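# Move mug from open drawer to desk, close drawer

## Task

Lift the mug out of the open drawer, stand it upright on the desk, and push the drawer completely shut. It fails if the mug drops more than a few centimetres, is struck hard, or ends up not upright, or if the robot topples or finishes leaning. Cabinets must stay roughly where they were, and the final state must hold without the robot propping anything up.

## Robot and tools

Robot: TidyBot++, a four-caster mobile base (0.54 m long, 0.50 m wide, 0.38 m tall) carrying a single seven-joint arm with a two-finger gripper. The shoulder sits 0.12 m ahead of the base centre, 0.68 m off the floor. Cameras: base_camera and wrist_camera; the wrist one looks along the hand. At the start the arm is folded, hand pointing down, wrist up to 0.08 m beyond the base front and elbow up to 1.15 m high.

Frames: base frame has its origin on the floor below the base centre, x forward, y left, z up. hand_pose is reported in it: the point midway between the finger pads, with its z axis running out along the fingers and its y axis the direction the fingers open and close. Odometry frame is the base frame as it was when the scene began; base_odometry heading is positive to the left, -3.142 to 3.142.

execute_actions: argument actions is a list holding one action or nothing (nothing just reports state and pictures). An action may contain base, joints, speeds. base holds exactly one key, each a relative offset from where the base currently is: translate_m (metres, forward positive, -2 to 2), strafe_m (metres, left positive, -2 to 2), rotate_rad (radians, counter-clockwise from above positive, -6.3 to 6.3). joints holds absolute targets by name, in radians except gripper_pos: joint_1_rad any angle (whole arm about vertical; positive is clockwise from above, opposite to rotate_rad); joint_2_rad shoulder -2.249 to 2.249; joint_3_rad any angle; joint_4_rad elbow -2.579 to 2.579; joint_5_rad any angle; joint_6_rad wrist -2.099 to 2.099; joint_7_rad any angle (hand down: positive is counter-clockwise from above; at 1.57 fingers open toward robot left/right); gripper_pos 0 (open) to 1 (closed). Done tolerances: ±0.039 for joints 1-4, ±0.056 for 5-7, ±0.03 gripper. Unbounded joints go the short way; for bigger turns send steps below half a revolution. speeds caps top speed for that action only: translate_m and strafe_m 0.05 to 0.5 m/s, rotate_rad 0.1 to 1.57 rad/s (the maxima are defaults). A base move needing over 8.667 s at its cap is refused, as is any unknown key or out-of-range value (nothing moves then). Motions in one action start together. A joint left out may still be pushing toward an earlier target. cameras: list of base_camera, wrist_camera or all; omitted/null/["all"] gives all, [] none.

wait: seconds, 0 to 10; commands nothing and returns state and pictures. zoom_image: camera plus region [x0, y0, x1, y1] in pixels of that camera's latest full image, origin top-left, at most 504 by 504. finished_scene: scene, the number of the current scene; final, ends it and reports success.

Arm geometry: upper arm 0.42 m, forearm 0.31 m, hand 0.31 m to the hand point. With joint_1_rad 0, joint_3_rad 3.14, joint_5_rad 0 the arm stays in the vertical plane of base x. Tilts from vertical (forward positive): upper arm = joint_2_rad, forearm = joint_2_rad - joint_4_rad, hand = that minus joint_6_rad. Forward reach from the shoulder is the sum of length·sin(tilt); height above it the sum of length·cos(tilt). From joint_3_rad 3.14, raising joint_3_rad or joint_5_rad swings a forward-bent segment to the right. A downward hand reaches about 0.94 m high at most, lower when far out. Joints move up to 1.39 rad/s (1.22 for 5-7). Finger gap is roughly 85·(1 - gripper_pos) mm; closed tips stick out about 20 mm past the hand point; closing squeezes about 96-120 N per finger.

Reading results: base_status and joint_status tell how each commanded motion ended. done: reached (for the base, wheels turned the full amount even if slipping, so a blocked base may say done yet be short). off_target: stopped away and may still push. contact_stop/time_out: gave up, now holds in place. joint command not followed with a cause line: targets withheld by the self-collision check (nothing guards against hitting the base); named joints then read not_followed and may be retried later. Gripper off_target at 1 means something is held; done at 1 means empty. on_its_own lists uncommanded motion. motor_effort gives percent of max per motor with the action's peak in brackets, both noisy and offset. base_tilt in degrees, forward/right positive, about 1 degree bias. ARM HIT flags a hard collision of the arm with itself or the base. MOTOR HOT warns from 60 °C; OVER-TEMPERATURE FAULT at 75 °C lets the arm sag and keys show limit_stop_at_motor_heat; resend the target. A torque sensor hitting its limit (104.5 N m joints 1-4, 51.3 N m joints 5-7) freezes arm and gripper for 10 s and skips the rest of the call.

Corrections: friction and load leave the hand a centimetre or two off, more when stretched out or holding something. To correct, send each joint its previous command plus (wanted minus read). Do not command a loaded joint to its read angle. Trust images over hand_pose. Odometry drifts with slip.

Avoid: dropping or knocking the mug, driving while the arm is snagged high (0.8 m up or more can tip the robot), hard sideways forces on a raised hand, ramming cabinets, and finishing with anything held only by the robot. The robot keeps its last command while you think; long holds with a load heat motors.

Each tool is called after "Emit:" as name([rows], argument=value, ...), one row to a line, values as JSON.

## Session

Emit:
execute_actions(actions=[])

Scene clock: 0.00 s.
base_odometry: x=+0.000 y=+0.000 heading=+0.000 (m, m, rad; odometry frame)
base_tilt: forward=+0.2 right=+0.3 (deg)
base_status: not commanded
joint_positions: joint_1_rad=+0.012 joint_2_rad=-0.396 joint_3_rad=+3.150 joint_4_rad=-2.550 joint_5_rad=-0.020 joint_6_rad=-0.920 joint_7_rad=+1.586 gripper_pos=+0.000
joint_status: not commanded
motor_effort: joint_1_rad=+0 joint_2_rad=-1 joint_3_rad=+0 joint_4_rad=+13 joint_5_rad=+1 joint_6_rad=+1 joint_7_rad=+0 (%)
hand_pose: x=+0.2401 y=+0.0042 z=+0.5863 quat_wxyz=(-0.009, +0.999, -0.008, +0.034) (m; base frame)
pictures: base_camera, wrist_camera
Images, in order (width x height): base_camera 644x364, wrist_camera 644x476.

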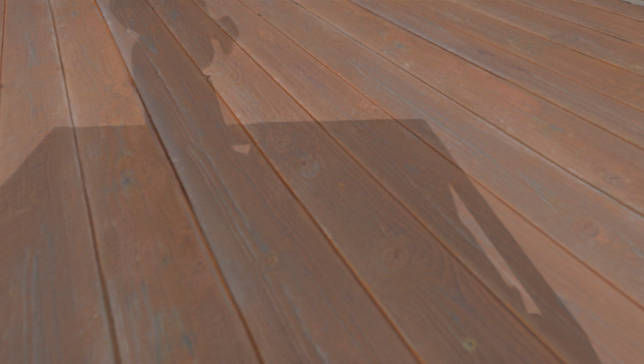

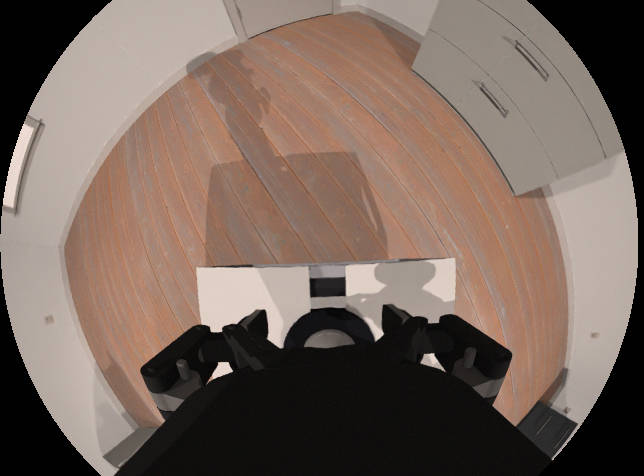

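Emit:
execute_actions([
  {"base": {"rotate_rad": 3.0}, "joints": {"joint_6_rad": 0.25}},
])

Scene clock: 3.37 s.
base_odometry: x=+0.000 y=+0.000 heading=+3.000 (m, m, rad; odometry frame)
base_tilt: forward=+0.3 right=+0.4 (deg)
base_status: done
joint_positions: joint_1_rad=+0.012 joint_2_rad=-0.396 joint_3_rad=+3.150 joint_4_rad=-2.548 joint_5_rad=-0.020 joint_6_rad=+0.243 joint_7_rad=+1.586 gripper_pos=+0.000
joint_status: all done
motor_effort: joint_1_rad=+0(0) joint_2_rad=-5(7) joint_3_rad=+1(1) joint_4_rad=+18(17) joint_5_rad=+1(0) joint_6_rad=+8(8) joint_7_rad=+0(0) (%)
hand_pose: x=+0.5131 y=-0.0085 z=+0.7940 quat_wxyz=(+0.005, +0.816, -0.012, +0.578) (m; base frame)
pictures: base_camera, wrist_camera
Images, in order (width x height): base_camera 644x364, wrist_camera 644x476.

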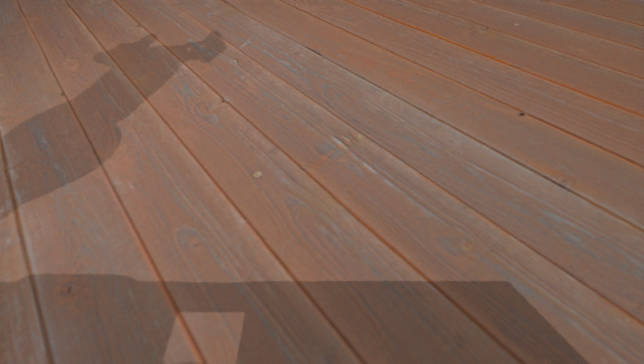

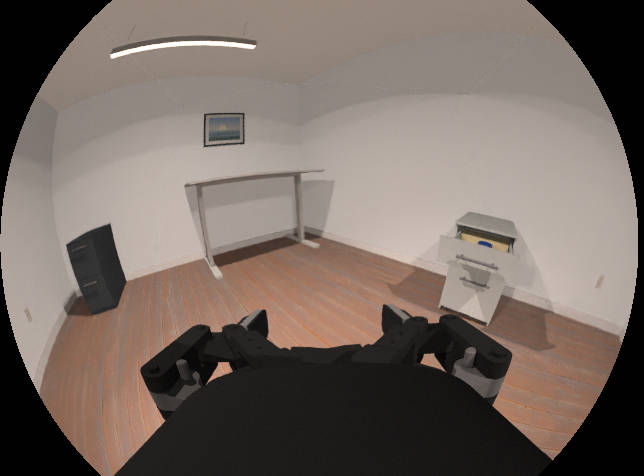

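Emit:
zoom_image(camera="wrist_camera", region=[400, 190, 580, 340])

Region (400, 190, 580, 340) of wrist_camera's 644x476 image, scaled by 2.800.

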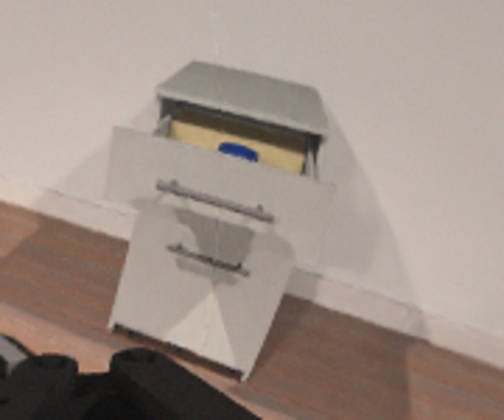

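Emit:
zoom_image(camera="wrist_camera", region=[170, 140, 350, 290])

Region (170, 140, 350, 290) of wrist_camera's 644x476 image, scaled by 2.800.

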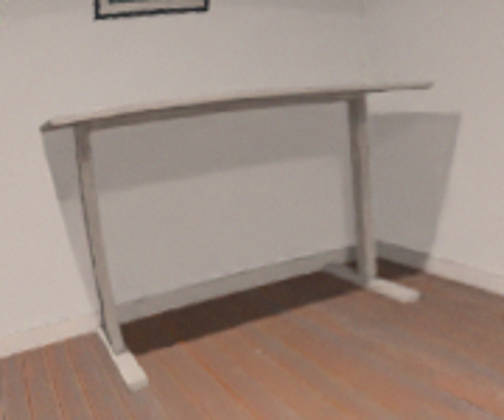

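Emit:
execute_actions([
  {"base": {"rotate_rad": -0.8}, "joints": {"joint_1_rad": 0.0, "joint_3_rad": 3.14, "joint_5_rad": 0.0, "joint_7_rad": 1.57}},
])

Scene clock: 6.97 s.
base_odometry: x=+0.000 y=+0.000 heading=+2.200 (m, m, rad; odometry frame)
base_tilt: forward=+0.2 right=+0.3 (deg)
base_status: done
joint_positions: joint_1_rad=+0.003 joint_2_rad=-0.396 joint_3_rad=+3.148 joint_4_rad=-2.548 joint_5_rad=-0.020 joint_6_rad=+0.243 joint_7_rad=+1.586 gripper_pos=+0.000
joint_status: all done
motor_effort: joint_1_rad=+0(1) joint_2_rad=-6(6) joint_3_rad=+0(1) joint_4_rad=+17(18) joint_5_rad=+1(2) joint_6_rad=+7(8) joint_7_rad=+0(0) (%)
hand_pose: x=+0.5131 y=-0.0042 z=+0.7940 quat_wxyz=(+0.002, +0.816, -0.008, +0.578) (m; base frame)
pictures: base_camera, wrist_camera
Images, in order (width x height): base_camera 644x364, wrist_camera 644x476.

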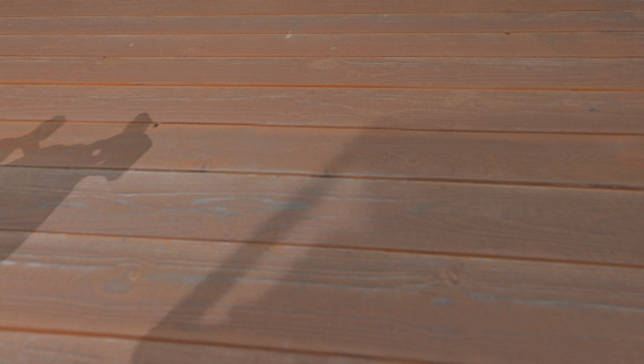

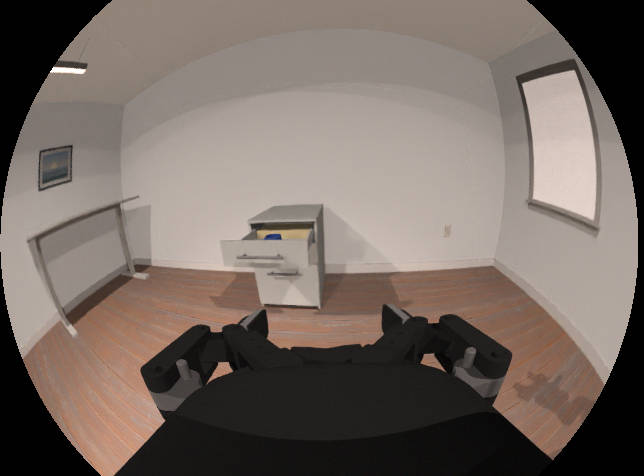

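Emit:
execute_actions([
  {"base": {"strafe_m": 0.2}, "joints": {"joint_2_rad": 0.203, "joint_4_rad": -1.433, "joint_6_rad": -1.175, "joint_5_rad": 0.02, "joint_7_rad": 1.555, "gripper_pos": 0.45}},
], cameras=[])

Emit:
execute_actions([
  {"base": {"rotate_rad": -0.03}},
], cameras=[])

Emit:
execute_actions([
  {"base": {"translate_m": 0.5}},
])

Scene clock: 11.10 s.
base_odometry: x=-0.162 y=-0.118 heading=+2.200 (m, m, rad; odometry frame)
base_tilt: forward=+0.2 right=+0.2 (deg)
base_status: done
joint_positions: joint_1_rad=+0.003 joint_2_rad=+0.186 joint_3_rad=+3.148 joint_4_rad=-1.450 joint_5_rad=-0.015 joint_6_rad=-1.146 joint_7_rad=+1.586 gripper_pos=+0.450
joint_status: all done
motor_effort: joint_1_rad=+1(2) joint_2_rad=-28(29) joint_3_rad=+0(2) joint_4_rad=+17(19) joint_5_rad=+1(2) joint_6_rad=+2(9) joint_7_rad=+0(0) (%)
hand_pose: x=+0.6203 y=+0.0009 z=+0.7839 quat_wxyz=(-0.004, +0.984, +0.001, +0.179) (m; base frame)
pictures: none
No camera images: the call's "cameras" was empty. Leave "cameras" out to get every camera's image.

Scene clock: 11.73 s.
base_odometry: x=-0.162 y=-0.118 heading=+2.170 (m, m, rad; odometry frame)
base_tilt: forward=+0.2 right=+0.2 (deg)
base_status: done
joint_positions: joint_1_rad=+0.004 joint_2_rad=+0.186 joint_3_rad=+3.148 joint_4_rad=-1.450 joint_5_rad=-0.011 joint_6_rad=-1.146 joint_7_rad=+1.586 gripper_pos=+0.450
joint_status: not commanded
motor_effort: joint_1_rad=+0(3) joint_2_rad=-29(30) joint_3_rad=-1(3) joint_4_rad=+17(18) joint_5_rad=+1(0) joint_6_rad=+3(4) joint_7_rad=+0(0) (%)
hand_pose: x=+0.6203 y=-0.0006 z=+0.7839 quat_wxyz=(-0.003, +0.984, +0.001, +0.179) (m; base frame)
pictures: none
No camera images: the call's "cameras" was empty. Leave "cameras" out to get every camera's image.

Scene clock: 14.10 s.
base_odometry: x=-0.444 y=+0.295 heading=+2.170 (m, m, rad; odometry frame)
base_tilt: forward=+0.3 right=+0.3 (deg)
base_status: done
joint_positions: joint_1_rad=+0.004 joint_2_rad=+0.199 joint_3_rad=+3.148 joint_4_rad=-1.446 joint_5_rad=-0.011 joint_6_rad=-1.150 joint_7_rad=+1.586 gripper_pos=+0.450
joint_status: not commanded
motor_effort: joint_1_rad=+0(0) joint_2_rad=-28(32) joint_3_rad=+0(1) joint_4_rad=+18(18) joint_5_rad=+1(0) joint_6_rad=+3(3) joint_7_rad=+0(0) (%)
hand_pose: x=+0.6216 y=-0.0006 z=+0.7783 quat_wxyz=(-0.003, +0.985, +0.001, +0.173) (m; base frame)
pictures: base_camera, wrist_camera
Images, in order (width x height): base_camera 644x364, wrist_camera 644x476.

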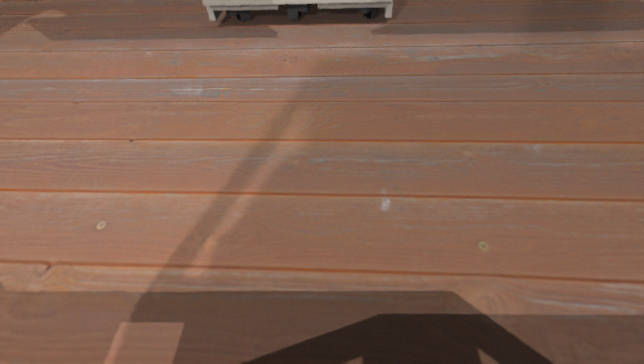

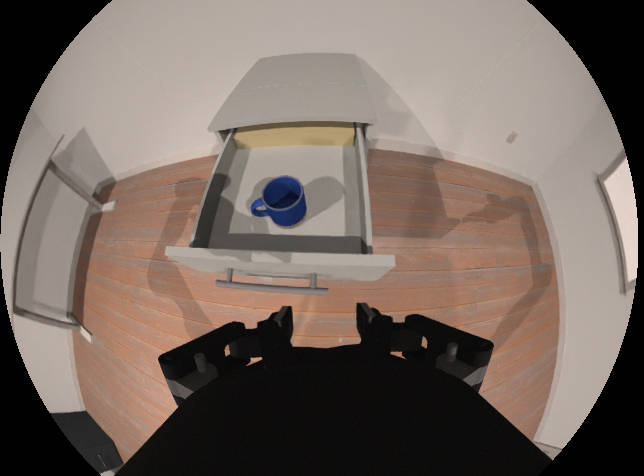

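Emit:
zoom_image(camera="wrist_camera", region=[160, 110, 410, 310])

Region (160, 110, 410, 310) of wrist_camera's 644x476 image, scaled by 2.016; it fills the top 403 rows of this view, and the rest is white.

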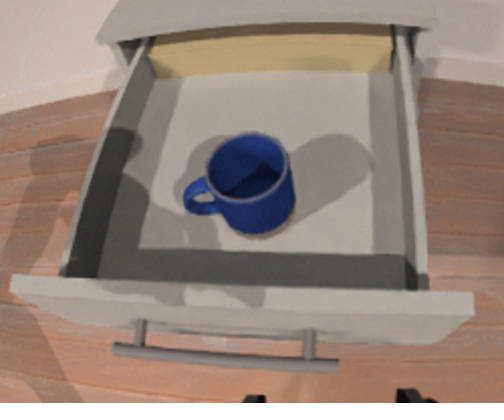

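Emit:
execute_actions([
  {"base": {"strafe_m": 0.047}},
], cameras=[])

Scene clock: 16.13 s.
base_odometry: x=-0.483 y=+0.269 heading=+2.170 (m, m, rad; odometry frame)
base_tilt: forward=+0.3 right=+0.3 (deg)
base_status: done
joint_positions: joint_1_rad=-0.003 joint_2_rad=+0.199 joint_3_rad=+3.148 joint_4_rad=-1.446 joint_5_rad=-0.010 joint_6_rad=-1.150 joint_7_rad=+1.586 gripper_pos=+0.450
joint_status: not commanded
motor_effort: joint_1_rad=+1(3) joint_2_rad=-29(31) joint_3_rad=+0(2) joint_4_rad=+17(16) joint_5_rad=+1(0) joint_6_rad=+3(3) joint_7_rad=+0(0) (%)
hand_pose: x=+0.6215 y=+0.0026 z=+0.7783 quat_wxyz=(-0.003, +0.985, +0.005, +0.173) (m; base frame)
pictures: none
No camera images: the call's "cameras" was empty. Leave "cameras" out to get every camera's image.

Emit:
execute_actions([
  {"base": {"translate_m": 0.25}, "joints": {"joint_4_rad": -1.72, "joint_6_rad": -0.86}},
])

Scene clock: 23.80 s.
base_odometry: x=-0.624 y=+0.475 heading=+2.171 (m, m, rad; odometry frame)
base_tilt: forward=+0.3 right=+0.3 (deg)
base_status: done
joint_positions: joint_1_rad=-0.003 joint_2_rad=+0.205 joint_3_rad=+3.148 joint_4_rad=-1.702 joint_5_rad=-0.010 joint_6_rad=-0.885 joint_7_rad=+1.586 gripper_pos=+0.450
joint_status: all done
motor_effort: joint_1_rad=+0(0) joint_2_rad=-29(32) joint_3_rad=+0(1) joint_4_rad=+16(20) joint_5_rad=+1(1) joint_6_rad=+3(4) joint_7_rad=+0(0) (%)
hand_pose: x=+0.6079 y=+0.0021 z=+0.6974 quat_wxyz=(-0.002, +0.985, +0.003, +0.174) (m; base frame)
pictures: base_camera, wrist_camera
Images, in order (width x height): base_camera 644x364, wrist_camera 644x476.

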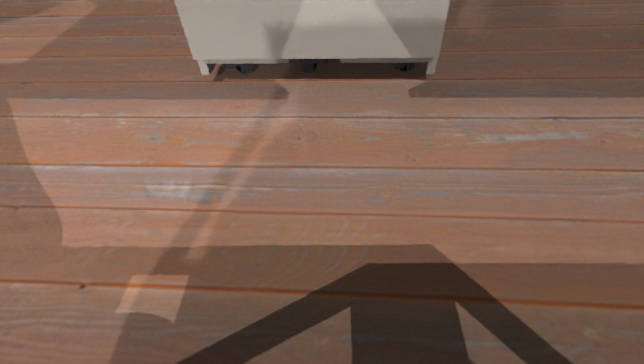

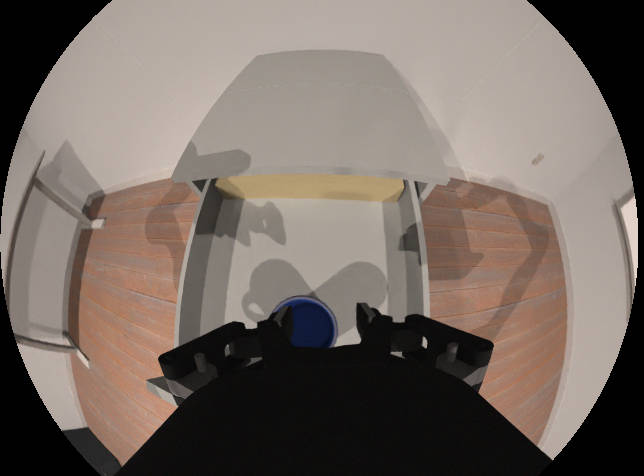

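Emit:
zoom_image(camera="wrist_camera", region=[230, 250, 410, 380])

Region (230, 250, 410, 380) of wrist_camera's 644x476 image, scaled by 2.800.

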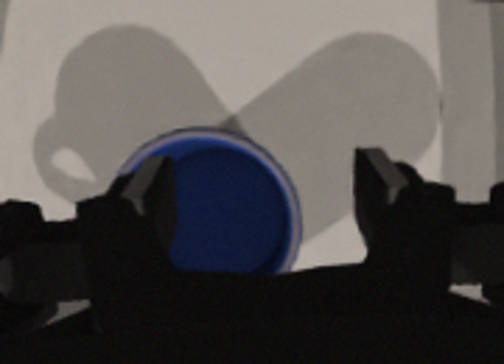

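Emit:
execute_actions([
  {"joints": {"joint_1_rad": 0.036, "joint_2_rad": 0.258, "joint_4_rad": -1.868, "joint_6_rad": -0.652}},
])

Scene clock: 25.60 s.
base_odometry: x=-0.624 y=+0.475 heading=+2.171 (m, m, rad; odometry frame)
base_tilt: forward=+0.3 right=+0.3 (deg)
base_status: not commanded
joint_positions: joint_1_rad=+0.024 joint_2_rad=+0.247 joint_3_rad=+3.148 joint_4_rad=-1.857 joint_5_rad=-0.010 joint_6_rad=-0.682 joint_7_rad=+1.586 gripper_pos=+0.450
joint_status: all done
motor_effort: joint_1_rad=+1(0) joint_2_rad=-28(30) joint_3_rad=-1(1) joint_4_rad=+14(17) joint_5_rad=+1(1) joint_6_rad=+3(4) joint_7_rad=+0(0) (%)
hand_pose: x=+0.6010 y=-0.0110 z=+0.6380 quat_wxyz=(+0.001, +0.984, -0.010, +0.177) (m; base frame)
pictures: base_camera, wrist_camera
Images, in order (width x height): base_camera 644x364, wrist_camera 644x476.

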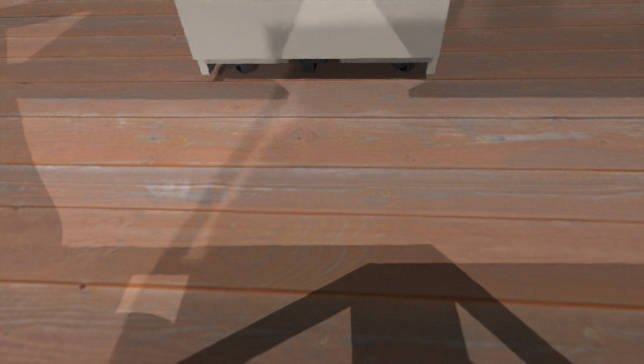

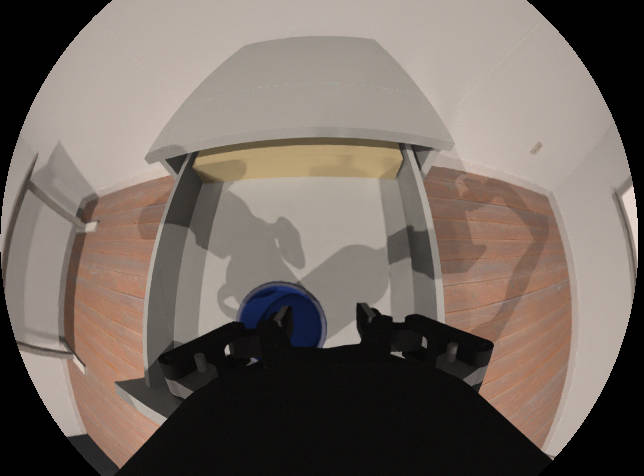

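Emit:
zoom_image(camera="wrist_camera", region=[210, 250, 410, 380])

Region (210, 250, 410, 380) of wrist_camera's 644x476 image, scaled by 2.520; it fills the top 328 rows of this view, and the rest is white.

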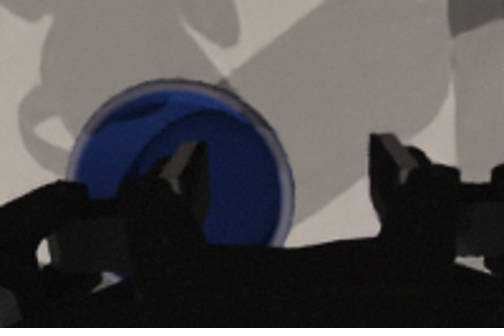

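Emit:
execute_actions([
  {"joints": {"joint_2_rad": 0.345, "joint_4_rad": -1.966, "joint_6_rad": -0.468}},
])

Scene clock: 27.10 s.
base_odometry: x=-0.624 y=+0.475 heading=+2.171 (m, m, rad; odometry frame)
base_tilt: forward=+0.3 right=+0.3 (deg)
base_status: not commanded
joint_positions: joint_1_rad=+0.024 joint_2_rad=+0.340 joint_3_rad=+3.148 joint_4_rad=-1.956 joint_5_rad=-0.010 joint_6_rad=-0.497 joint_7_rad=+1.586 gripper_pos=+0.450
joint_status: all done
motor_effort: joint_1_rad=+0(1) joint_2_rad=-30(33) joint_3_rad=-1(1) joint_4_rad=+13(15) joint_5_rad=+1(1) joint_6_rad=+3(4) joint_7_rad=+0(0) (%)
hand_pose: x=+0.6008 y=-0.0115 z=+0.5773 quat_wxyz=(+0.002, +0.985, -0.011, +0.173) (m; base frame)
pictures: base_camera, wrist_camera
Images, in order (width x height): base_camera 644x364, wrist_camera 644x476.

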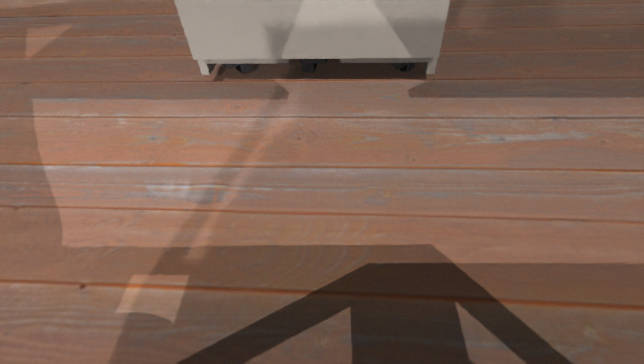

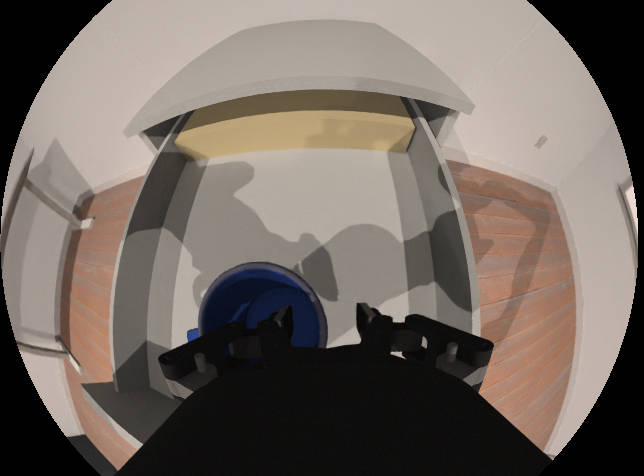

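Emit:
zoom_image(camera="wrist_camera", region=[180, 240, 410, 390])

Region (180, 240, 410, 390) of wrist_camera's 644x476 image, scaled by 2.191; it fills the top 329 rows of this view, and the rest is white.

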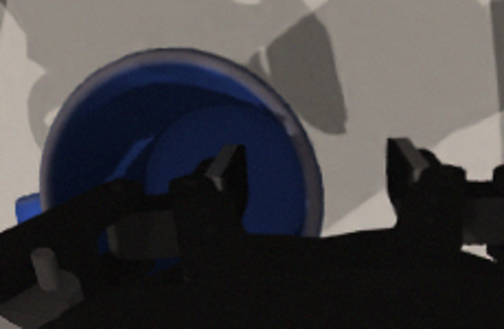

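Emit:
execute_actions([
  {"joints": {"gripper_pos": 1.0}},
])

Scene clock: 28.17 s.
base_odometry: x=-0.624 y=+0.475 heading=+2.171 (m, m, rad; odometry frame)
base_tilt: forward=+0.2 right=+0.3 (deg)
base_status: not commanded
joint_positions: joint_1_rad=+0.024 joint_2_rad=+0.338 joint_3_rad=+3.148 joint_4_rad=-1.956 joint_5_rad=-0.010 joint_6_rad=-0.496 joint_7_rad=+1.586 gripper_pos=+0.929
joint_status: gripper_pos off_target (ended at +0.929, target +1.000)
motor_effort: joint_1_rad=+1(1) joint_2_rad=-30(30) joint_3_rad=+0(2) joint_4_rad=+13(13) joint_5_rad=+1(0) joint_6_rad=+3(4) joint_7_rad=+0(0) (%)
hand_pose: x=+0.6014 y=-0.0121 z=+0.5783 quat_wxyz=(+0.002, +0.985, -0.011, +0.175) (m; base frame)
pictures: base_camera, wrist_camera
Images, in order (width x height): base_camera 644x364, wrist_camera 644x476.

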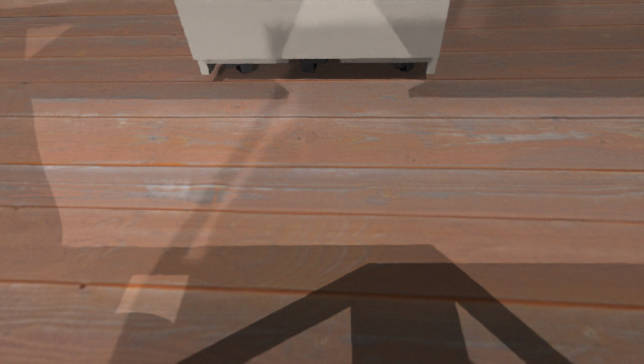

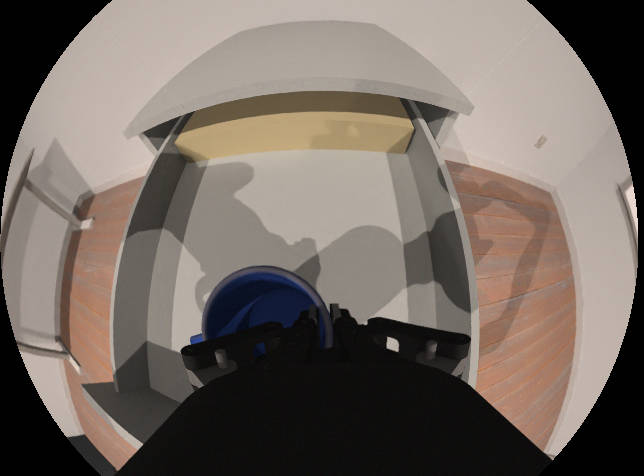

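Emit:
execute_actions([
  {"joints": {"joint_2_rad": 0.25, "joint_4_rad": -1.84, "joint_6_rad": -0.705, "gripper_pos": 1.0}},
], cameras=["wrist_camera"])

Emit:
execute_actions([
  {"joints": {"joint_2_rad": 0.19, "joint_4_rad": -1.42, "joint_6_rad": -1.18, "gripper_pos": 1.0}},
], cameras=["wrist_camera"])

Scene clock: 29.77 s.
base_odometry: x=-0.624 y=+0.475 heading=+2.171 (m, m, rad; odometry frame)
base_tilt: forward=+0.2 right=+0.2 (deg)
base_status: not commanded
joint_positions: joint_1_rad=+0.024 joint_2_rad=+0.273 joint_3_rad=+3.148 joint_4_rad=-1.861 joint_5_rad=-0.010 joint_6_rad=-0.682 joint_7_rad=+1.586 gripper_pos=+0.929
joint_status: gripper_pos off_target (ended at +0.929, target +1.000); the others done
motor_effort: joint_1_rad=+1(0) joint_2_rad=-32(36) joint_3_rad=-1(1) joint_4_rad=+17(16) joint_5_rad=+1(1) joint_6_rad=+4(5) joint_7_rad=-1(0) (%)
hand_pose: x=+0.5979 y=-0.0114 z=+0.6242 quat_wxyz=(+0.001, +0.987, -0.011, +0.162) (m; base frame)
pictures: wrist_camera
Images, in order (width x height): wrist_camera 644x476.

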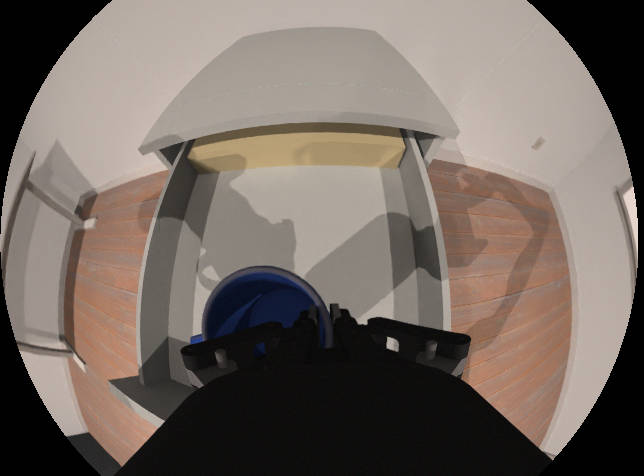

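Scene clock: 31.37 s.
base_odometry: x=-0.624 y=+0.475 heading=+2.171 (m, m, rad; odometry frame)
base_tilt: forward=+0.3 right=+0.3 (deg)
base_status: not commanded
joint_positions: joint_1_rad=+0.024 joint_2_rad=+0.217 joint_3_rad=+3.148 joint_4_rad=-1.445 joint_5_rad=-0.010 joint_6_rad=-1.156 joint_7_rad=+1.586 gripper_pos=+0.929
joint_status: gripper_pos off_target (ended at +0.929, target +1.000); the others done
motor_effort: joint_1_rad=+1(0) joint_2_rad=-32(34) joint_3_rad=+0(0) joint_4_rad=+18(20) joint_5_rad=+0(0) joint_6_rad=+3(4) joint_7_rad=+0(0) (%)
hand_pose: x=+0.6218 y=-0.0111 z=+0.7689 quat_wxyz=(+0.000, +0.987, -0.009, +0.161) (m; base frame)
pictures: wrist_camera
Images, in order (width x height): wrist_camera 644x476.

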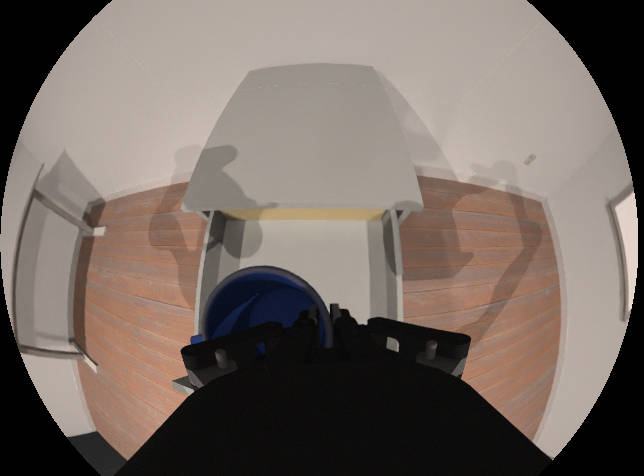

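Emit:
execute_actions([
  {"base": {"translate_m": -0.1}, "joints": {"joint_2_rad": 0.11, "joint_4_rad": -0.75, "joint_6_rad": -1.92, "gripper_pos": 1.0}},
], cameras=[])

Emit:
execute_actions([
  {"base": {"rotate_rad": 1.57}, "speeds": {"rotate_rad": 1.1}},
])

Scene clock: 33.77 s.
base_odometry: x=-0.568 y=+0.393 heading=+2.171 (m, m, rad; odometry frame)
base_tilt: forward=+0.3 right=+0.3 (deg)
base_status: done
joint_positions: joint_1_rad=+0.025 joint_2_rad=+0.136 joint_3_rad=+3.148 joint_4_rad=-0.774 joint_5_rad=-0.009 joint_6_rad=-1.897 joint_7_rad=+1.586 gripper_pos=+0.929
joint_status: gripper_pos off_target (ended at +0.929, target +1.000); the others done
motor_effort: joint_1_rad=+0(1) joint_2_rad=-26(38) joint_3_rad=-1(2) joint_4_rad=+16(20) joint_5_rad=+1(0) joint_6_rad=+4(4) joint_7_rad=+0(0) (%)
hand_pose: x=+0.5263 y=-0.0082 z=+0.9978 quat_wxyz=(+0.000, +0.986, -0.005, +0.167) (m; base frame)
pictures: none
No camera images: the call's "cameras" was empty. Leave "cameras" out to get every camera's image.

Scene clock: 36.27 s.
base_odometry: x=-0.568 y=+0.393 heading=-2.543 (m, m, rad; odometry frame)
base_tilt: forward=+0.3 right=+0.4 (deg)
base_status: done
joint_positions: joint_1_rad=+0.032 joint_2_rad=+0.136 joint_3_rad=+3.148 joint_4_rad=-0.774 joint_5_rad=-0.006 joint_6_rad=-1.897 joint_7_rad=+1.586 gripper_pos=+0.929
joint_status: not commanded
motor_effort: joint_1_rad=+0(2) joint_2_rad=-25(27) joint_3_rad=-1(2) joint_4_rad=+15(16) joint_5_rad=+1(0) joint_6_rad=+4(3) joint_7_rad=+0(0) (%)
hand_pose: x=+0.5262 y=-0.0122 z=+0.9978 quat_wxyz=(+0.002, +0.986, -0.010, +0.167) (m; base frame)
pictures: base_camera, wrist_camera
Images, in order (width x height): base_camera 644x364, wrist_camera 644x476.

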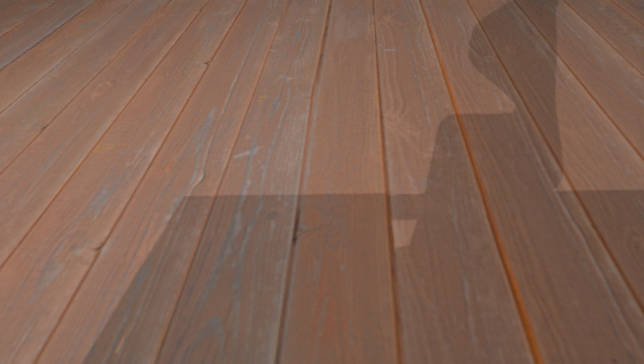

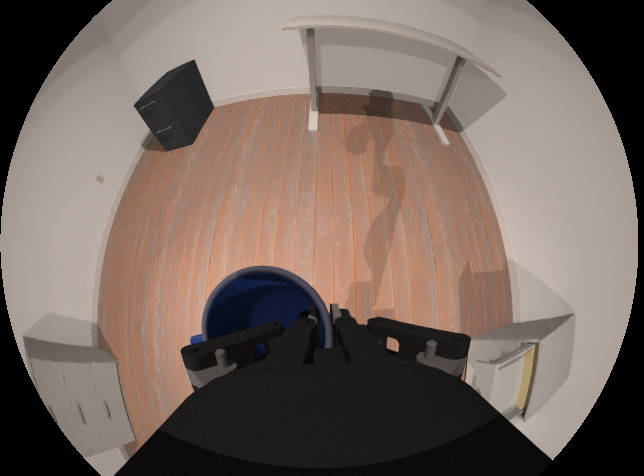

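Emit:
zoom_image(camera="wrist_camera", region=[270, 0, 520, 160])

Region (270, 0, 520, 160) of wrist_camera's 644x476 image, scaled by 2.016; it fills the top 323 rows of this view, and the rest is white.

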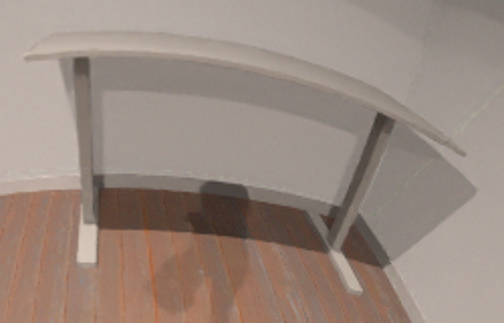

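Emit:
execute_actions([
  {"base": {"translate_m": 1.0}},
])

Scene clock: 40.63 s.
base_odometry: x=-1.393 y=-0.172 heading=-2.542 (m, m, rad; odometry frame)
base_tilt: forward=+0.2 right=+0.3 (deg)
base_status: done
joint_positions: joint_1_rad=+0.032 joint_2_rad=+0.127 joint_3_rad=+3.148 joint_4_rad=-0.773 joint_5_rad=-0.006 joint_6_rad=-1.900 joint_7_rad=+1.586 gripper_pos=+0.929
joint_status: not commanded
motor_effort: joint_1_rad=+0(0) joint_2_rad=-25(29) joint_3_rad=-1(1) joint_4_rad=+16(16) joint_5_rad=+1(0) joint_6_rad=+4(4) joint_7_rad=+0(0) (%)
hand_pose: x=+0.5226 y=-0.0121 z=+1.0012 quat_wxyz=(+0.002, +0.985, -0.010, +0.170) (m; base frame)
pictures: base_camera, wrist_camera
Images, in order (width x height): base_camera 644x364, wrist_camera 644x476.

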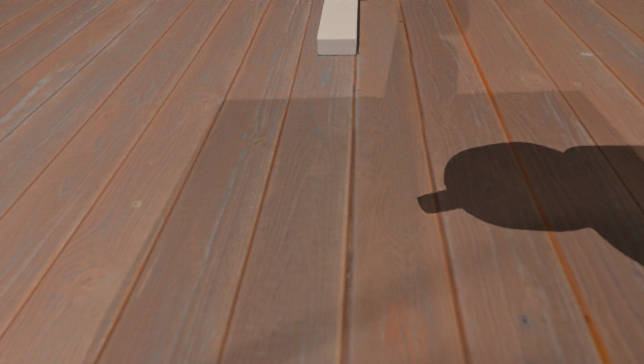

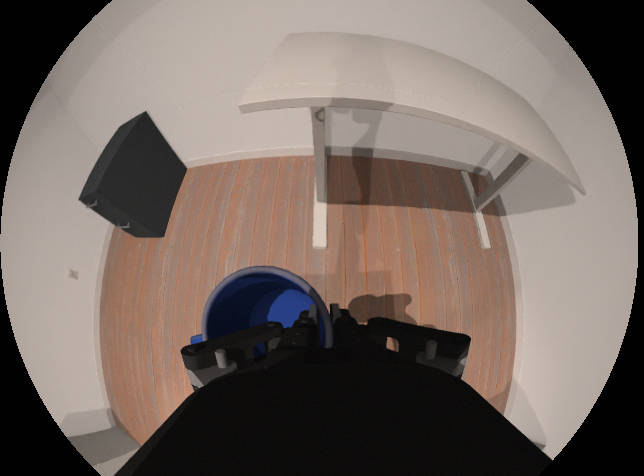

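Emit:
execute_actions([
  {"base": {"strafe_m": -0.35}, "joints": {"joint_2_rad": 0.04, "joint_4_rad": -0.57, "joint_6_rad": -2.085, "gripper_pos": 1.0}},
], cameras=[])

Emit:
execute_actions([
  {"base": {"translate_m": 0.33}},
])

Scene clock: 43.93 s.
base_odometry: x=-1.591 y=+0.117 heading=-2.541 (m, m, rad; odometry frame)
base_tilt: forward=+0.3 right=+0.3 (deg)
base_status: done
joint_positions: joint_1_rad=+0.035 joint_2_rad=+0.050 joint_3_rad=+3.148 joint_4_rad=-0.590 joint_5_rad=-0.005 joint_6_rad=-2.065 joint_7_rad=+1.586 gripper_pos=+0.929
joint_status: gripper_pos off_target (ended at +0.929, target +1.000); the others done
motor_effort: joint_1_rad=+0(2) joint_2_rad=-19(27) joint_3_rad=-1(2) joint_4_rad=+13(15) joint_5_rad=+1(0) joint_6_rad=+5(5) joint_7_rad=+0(0) (%)
hand_pose: x=+0.4594 y=-0.0113 z=+1.0721 quat_wxyz=(+0.004, +0.976, -0.011, +0.216) (m; base frame)
pictures: none
No camera images: the call's "cameras" was empty. Leave "cameras" out to get every camera's image.

Scene clock: 45.93 s.
base_odometry: x=-1.864 y=-0.070 heading=-2.542 (m, m, rad; odometry frame)
base_tilt: forward=+0.2 right=+0.3 (deg)
base_status: done
joint_positions: joint_1_rad=+0.035 joint_2_rad=+0.058 joint_3_rad=+3.148 joint_4_rad=-0.590 joint_5_rad=-0.005 joint_6_rad=-2.066 joint_7_rad=+1.586 gripper_pos=+0.929
joint_status: not commanded
motor_effort: joint_1_rad=+0(0) joint_2_rad=-19(23) joint_3_rad=+0(1) joint_4_rad=+14(15) joint_5_rad=+1(0) joint_6_rad=+5(5) joint_7_rad=+0(0) (%)
hand_pose: x=+0.4622 y=-0.0114 z=+1.0692 quat_wxyz=(+0.004, +0.977, -0.011, +0.212) (m; base frame)
pictures: base_camera, wrist_camera
Images, in order (width x height): base_camera 644x364, wrist_camera 644x476.

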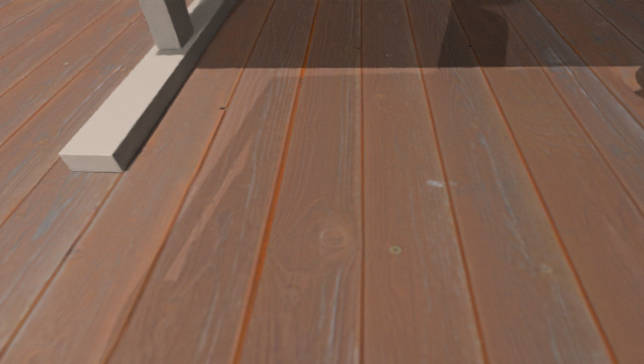

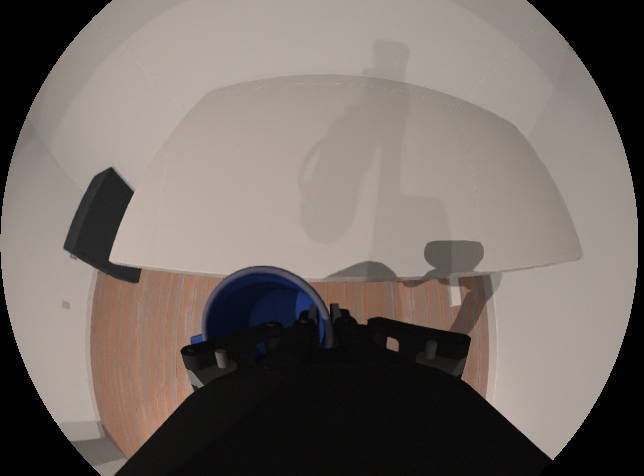

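Emit:
execute_actions([
  {"joints": {"joint_2_rad": 0.04, "joint_4_rad": -0.40, "joint_6_rad": -2.09, "gripper_pos": 1.0}},
], cameras=["wrist_camera"])

Scene clock: 48.40 s.
base_odometry: x=-1.864 y=-0.070 heading=-2.542 (m, m, rad; odometry frame)
base_tilt: forward=+0.2 right=+0.3 (deg)
base_status: not commanded
joint_positions: joint_1_rad=+0.035 joint_2_rad=+0.057 joint_3_rad=+3.148 joint_4_rad=-0.422 joint_5_rad=-0.005 joint_6_rad=-2.068 joint_7_rad=+1.586 gripper_pos=+0.929
joint_status: gripper_pos off_target (ended at +0.929, target +1.000); the others done
motor_effort: joint_1_rad=+1(1) joint_2_rad=-17(20) joint_3_rad=-1(0) joint_4_rad=+11(14) joint_5_rad=+1(1) joint_6_rad=+6(6) joint_7_rad=+0(0) (%)
hand_pose: x=+0.4620 y=-0.0113 z=+1.1229 quat_wxyz=(+0.007, +0.956, -0.011, +0.293) (m; base frame)
pictures: wrist_camera
Images, in order (width x height): wrist_camera 644x476.

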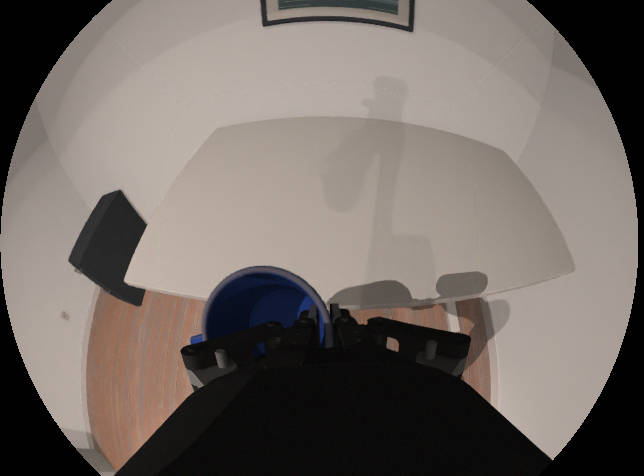

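Emit:
execute_actions([
  {"base": {"translate_m": 0.21}, "speeds": {"translate_m": 0.25}},
])

Scene clock: 50.17 s.
base_odometry: x=-2.037 y=-0.188 heading=-2.542 (m, m, rad; odometry frame)
base_tilt: forward=+0.2 right=+0.3 (deg)
base_status: done
joint_positions: joint_1_rad=+0.035 joint_2_rad=+0.055 joint_3_rad=+3.148 joint_4_rad=-0.422 joint_5_rad=-0.005 joint_6_rad=-2.073 joint_7_rad=+1.586 gripper_pos=+0.929
joint_status: not commanded
motor_effort: joint_1_rad=+0(0) joint_2_rad=-17(21) joint_3_rad=+0(1) joint_4_rad=+11(12) joint_5_rad=+1(0) joint_6_rad=+7(7) joint_7_rad=+0(0) (%)
hand_pose: x=+0.4599 y=-0.0113 z=+1.1231 quat_wxyz=(+0.007, +0.956, -0.011, +0.292) (m; base frame)
pictures: base_camera, wrist_camera
Images, in order (width x height): base_camera 644x364, wrist_camera 644x476.

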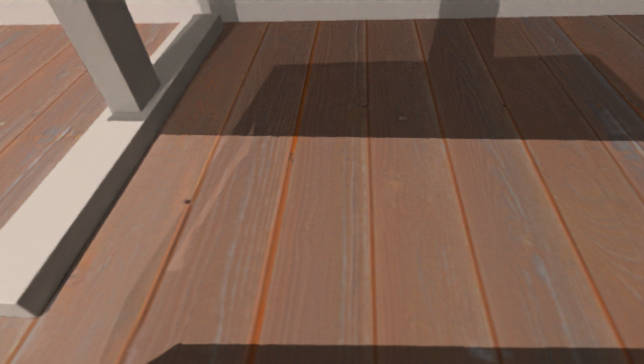

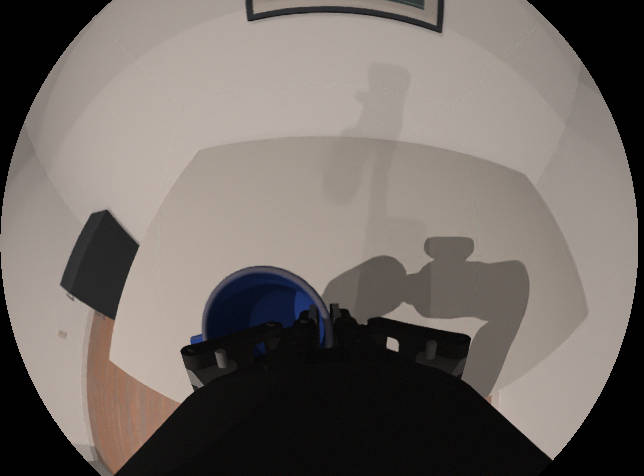

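Emit:
execute_actions([
  {"joints": {"joint_4_rad": -0.59, "gripper_pos": 1.0}},
], cameras=["wrist_camera"])

Scene clock: 51.60 s.
base_odometry: x=-2.037 y=-0.188 heading=-2.542 (m, m, rad; odometry frame)
base_tilt: forward=+0.2 right=+0.3 (deg)
base_status: not commanded
joint_positions: joint_1_rad=+0.035 joint_2_rad=+0.055 joint_3_rad=+3.148 joint_4_rad=-0.585 joint_5_rad=-0.005 joint_6_rad=-2.073 joint_7_rad=+1.586 gripper_pos=+0.929
joint_status: gripper_pos off_target (ended at +0.929, target +1.000); the others done
motor_effort: joint_1_rad=+0(0) joint_2_rad=-19(21) joint_3_rad=+0(0) joint_4_rad=+13(14) joint_5_rad=+1(1) joint_6_rad=+5(7) joint_7_rad=-1(0) (%)
hand_pose: x=+0.4591 y=-0.0113 z=+1.0711 quat_wxyz=(+0.004, +0.977, -0.011, +0.213) (m; base frame)
pictures: wrist_camera
Images, in order (width x height): wrist_camera 644x476.

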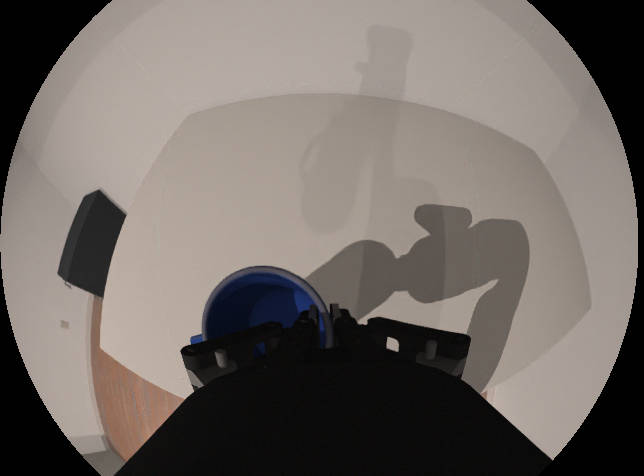

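Emit:
execute_actions([
  {"joints": {"joint_4_rad": -0.668, "gripper_pos": 1.0}},
], cameras=["wrist_camera"])

Scene clock: 52.53 s.
base_odometry: x=-2.037 y=-0.188 heading=-2.542 (m, m, rad; odometry frame)
base_tilt: forward=+0.3 right=+0.2 (deg)
base_status: not commanded
joint_positions: joint_1_rad=+0.035 joint_2_rad=+0.055 joint_3_rad=+3.148 joint_4_rad=-0.664 joint_5_rad=-0.005 joint_6_rad=-2.073 joint_7_rad=+1.586 gripper_pos=+0.929
joint_status: gripper_pos off_target (ended at +0.929, target +1.000); the others done
motor_effort: joint_1_rad=+1(0) joint_2_rad=-19(21) joint_3_rad=+0(1) joint_4_rad=+13(14) joint_5_rad=+0(1) joint_6_rad=+3(4) joint_7_rad=+0(0) (%)
hand_pose: x=+0.4557 y=-0.0111 z=+1.0462 quat_wxyz=(+0.003, +0.985, -0.011, +0.174) (m; base frame)
pictures: wrist_camera
Images, in order (width x height): wrist_camera 644x476.

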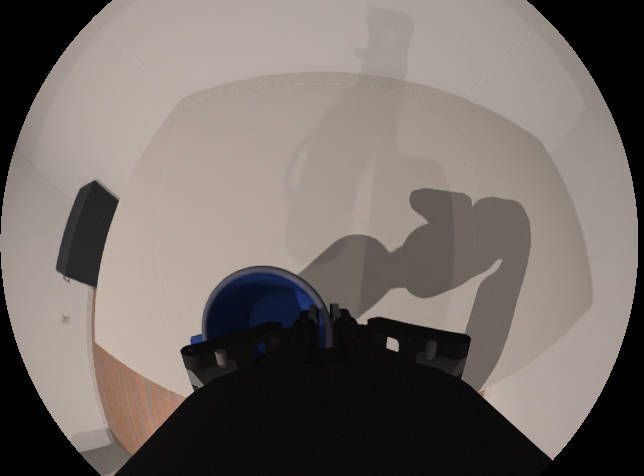

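Emit:
execute_actions([
  {"joints": {"joint_4_rad": -0.768, "joint_6_rad": -1.95, "gripper_pos": 1.0}},
], cameras=["wrist_camera"])

Scene clock: 53.70 s.
base_odometry: x=-2.037 y=-0.188 heading=-2.542 (m, m, rad; odometry frame)
base_tilt: forward=+0.3 right=+0.3 (deg)
base_status: not commanded
joint_positions: joint_1_rad=+0.035 joint_2_rad=+0.055 joint_3_rad=+3.148 joint_4_rad=-0.763 joint_5_rad=-0.005 joint_6_rad=-1.981 joint_7_rad=+1.586 gripper_pos=+0.929
joint_status: gripper_pos off_target (ended at +0.929, target +1.000); the others done
motor_effort: joint_1_rad=+0(0) joint_2_rad=-21(23) joint_3_rad=-1(0) joint_4_rad=+15(14) joint_5_rad=+1(1) joint_6_rad=+4(5) joint_7_rad=+0(0) (%)
hand_pose: x=+0.4760 y=-0.0119 z=+1.0236 quat_wxyz=(+0.003, +0.985, -0.012, +0.170) (m; base frame)
pictures: wrist_camera
Images, in order (width x height): wrist_camera 644x476.

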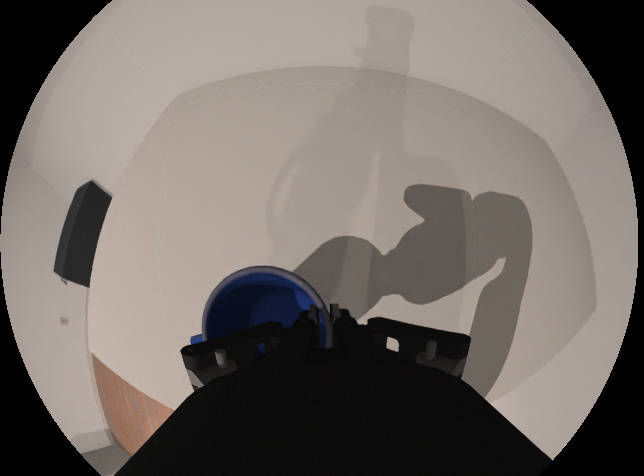

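Emit:
execute_actions([
  {"joints": {"joint_4_rad": -0.86, "joint_6_rad": -1.853, "gripper_pos": 1.0}},
], cameras=["wrist_camera"])

Scene clock: 55.07 s.
base_odometry: x=-2.037 y=-0.188 heading=-2.542 (m, m, rad; odometry frame)
base_tilt: forward=+0.3 right=+0.3 (deg)
base_status: not commanded
joint_positions: joint_1_rad=+0.035 joint_2_rad=+0.049 joint_3_rad=+3.148 joint_4_rad=-0.849 joint_5_rad=-0.005 joint_6_rad=-1.884 joint_7_rad=+1.586 gripper_pos=+0.930
joint_status: gripper_pos off_target (ended at +0.930, target +1.000); the others done
motor_effort: joint_1_rad=+0(0) joint_2_rad=-17(23) joint_3_rad=-1(1) joint_4_rad=+12(16) joint_5_rad=+0(0) joint_6_rad=+4(4) joint_7_rad=+0(0) (%)
hand_pose: x=+0.4949 y=-0.0127 z=+1.0066 quat_wxyz=(+0.003, +0.984, -0.012, +0.179) (m; base frame)
pictures: wrist_camera
Images, in order (width x height): wrist_camera 644x476.

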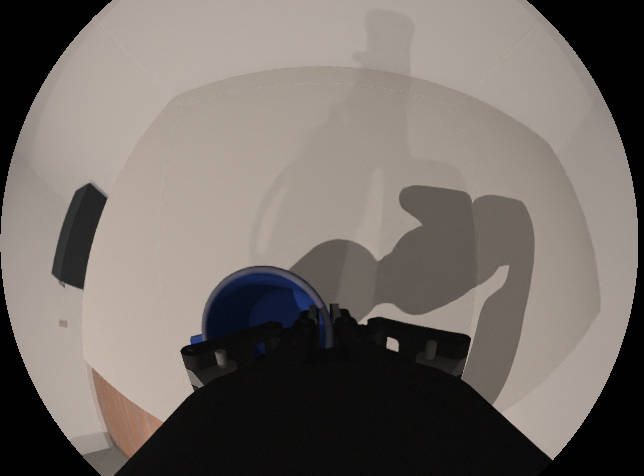

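Emit:
execute_actions([
  {"joints": {"joint_4_rad": -0.85, "gripper_pos": 0.55}},
], cameras=["wrist_camera"])

Scene clock: 56.07 s.
base_odometry: x=-2.037 y=-0.188 heading=-2.542 (m, m, rad; odometry frame)
base_tilt: forward=+0.3 right=+0.3 (deg)
base_status: not commanded
joint_positions: joint_1_rad=+0.035 joint_2_rad=+0.047 joint_3_rad=+3.148 joint_4_rad=-0.847 joint_5_rad=-0.005 joint_6_rad=-1.883 joint_7_rad=+1.586 gripper_pos=+0.550
joint_status: all done
motor_effort: joint_1_rad=+0(0) joint_2_rad=-19(20) joint_3_rad=+0(1) joint_4_rad=+14(13) joint_5_rad=+1(1) joint_6_rad=+3(5) joint_7_rad=+0(0) (%)
hand_pose: x=+0.4948 y=-0.0127 z=+1.0078 quat_wxyz=(+0.003, +0.983, -0.012, +0.181) (m; base frame)
pictures: wrist_camera
Images, in order (width x height): wrist_camera 644x476.

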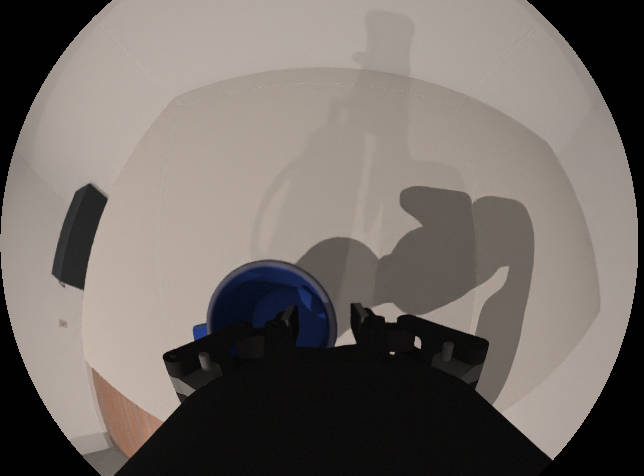

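Emit:
execute_actions([
  {"joints": {"joint_4_rad": -0.6, "joint_6_rad": -1.93}},
], cameras=["wrist_camera"])

Scene clock: 57.77 s.
base_odometry: x=-2.037 y=-0.188 heading=-2.542 (m, m, rad; odometry frame)
base_tilt: forward=+0.3 right=+0.3 (deg)
base_status: not commanded
joint_positions: joint_1_rad=+0.035 joint_2_rad=+0.047 joint_3_rad=+3.148 joint_4_rad=-0.614 joint_5_rad=-0.005 joint_6_rad=-1.899 joint_7_rad=+1.586 gripper_pos=+0.550
joint_status: all done
motor_effort: joint_1_rad=+0(0) joint_2_rad=-18(21) joint_3_rad=+0(0) joint_4_rad=+13(14) joint_5_rad=+1(1) joint_6_rad=+4(5) joint_7_rad=+0(0) (%)
hand_pose: x=+0.5024 y=-0.0130 z=+1.0902 quat_wxyz=(+0.006, +0.958, -0.011, +0.287) (m; base frame)
pictures: wrist_camera
Images, in order (width x height): wrist_camera 644x476.

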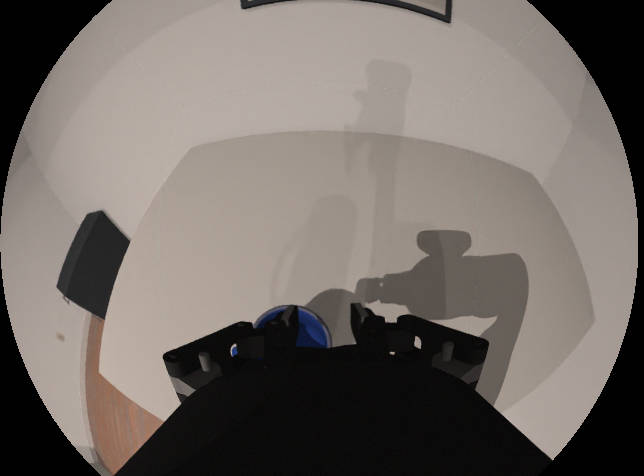

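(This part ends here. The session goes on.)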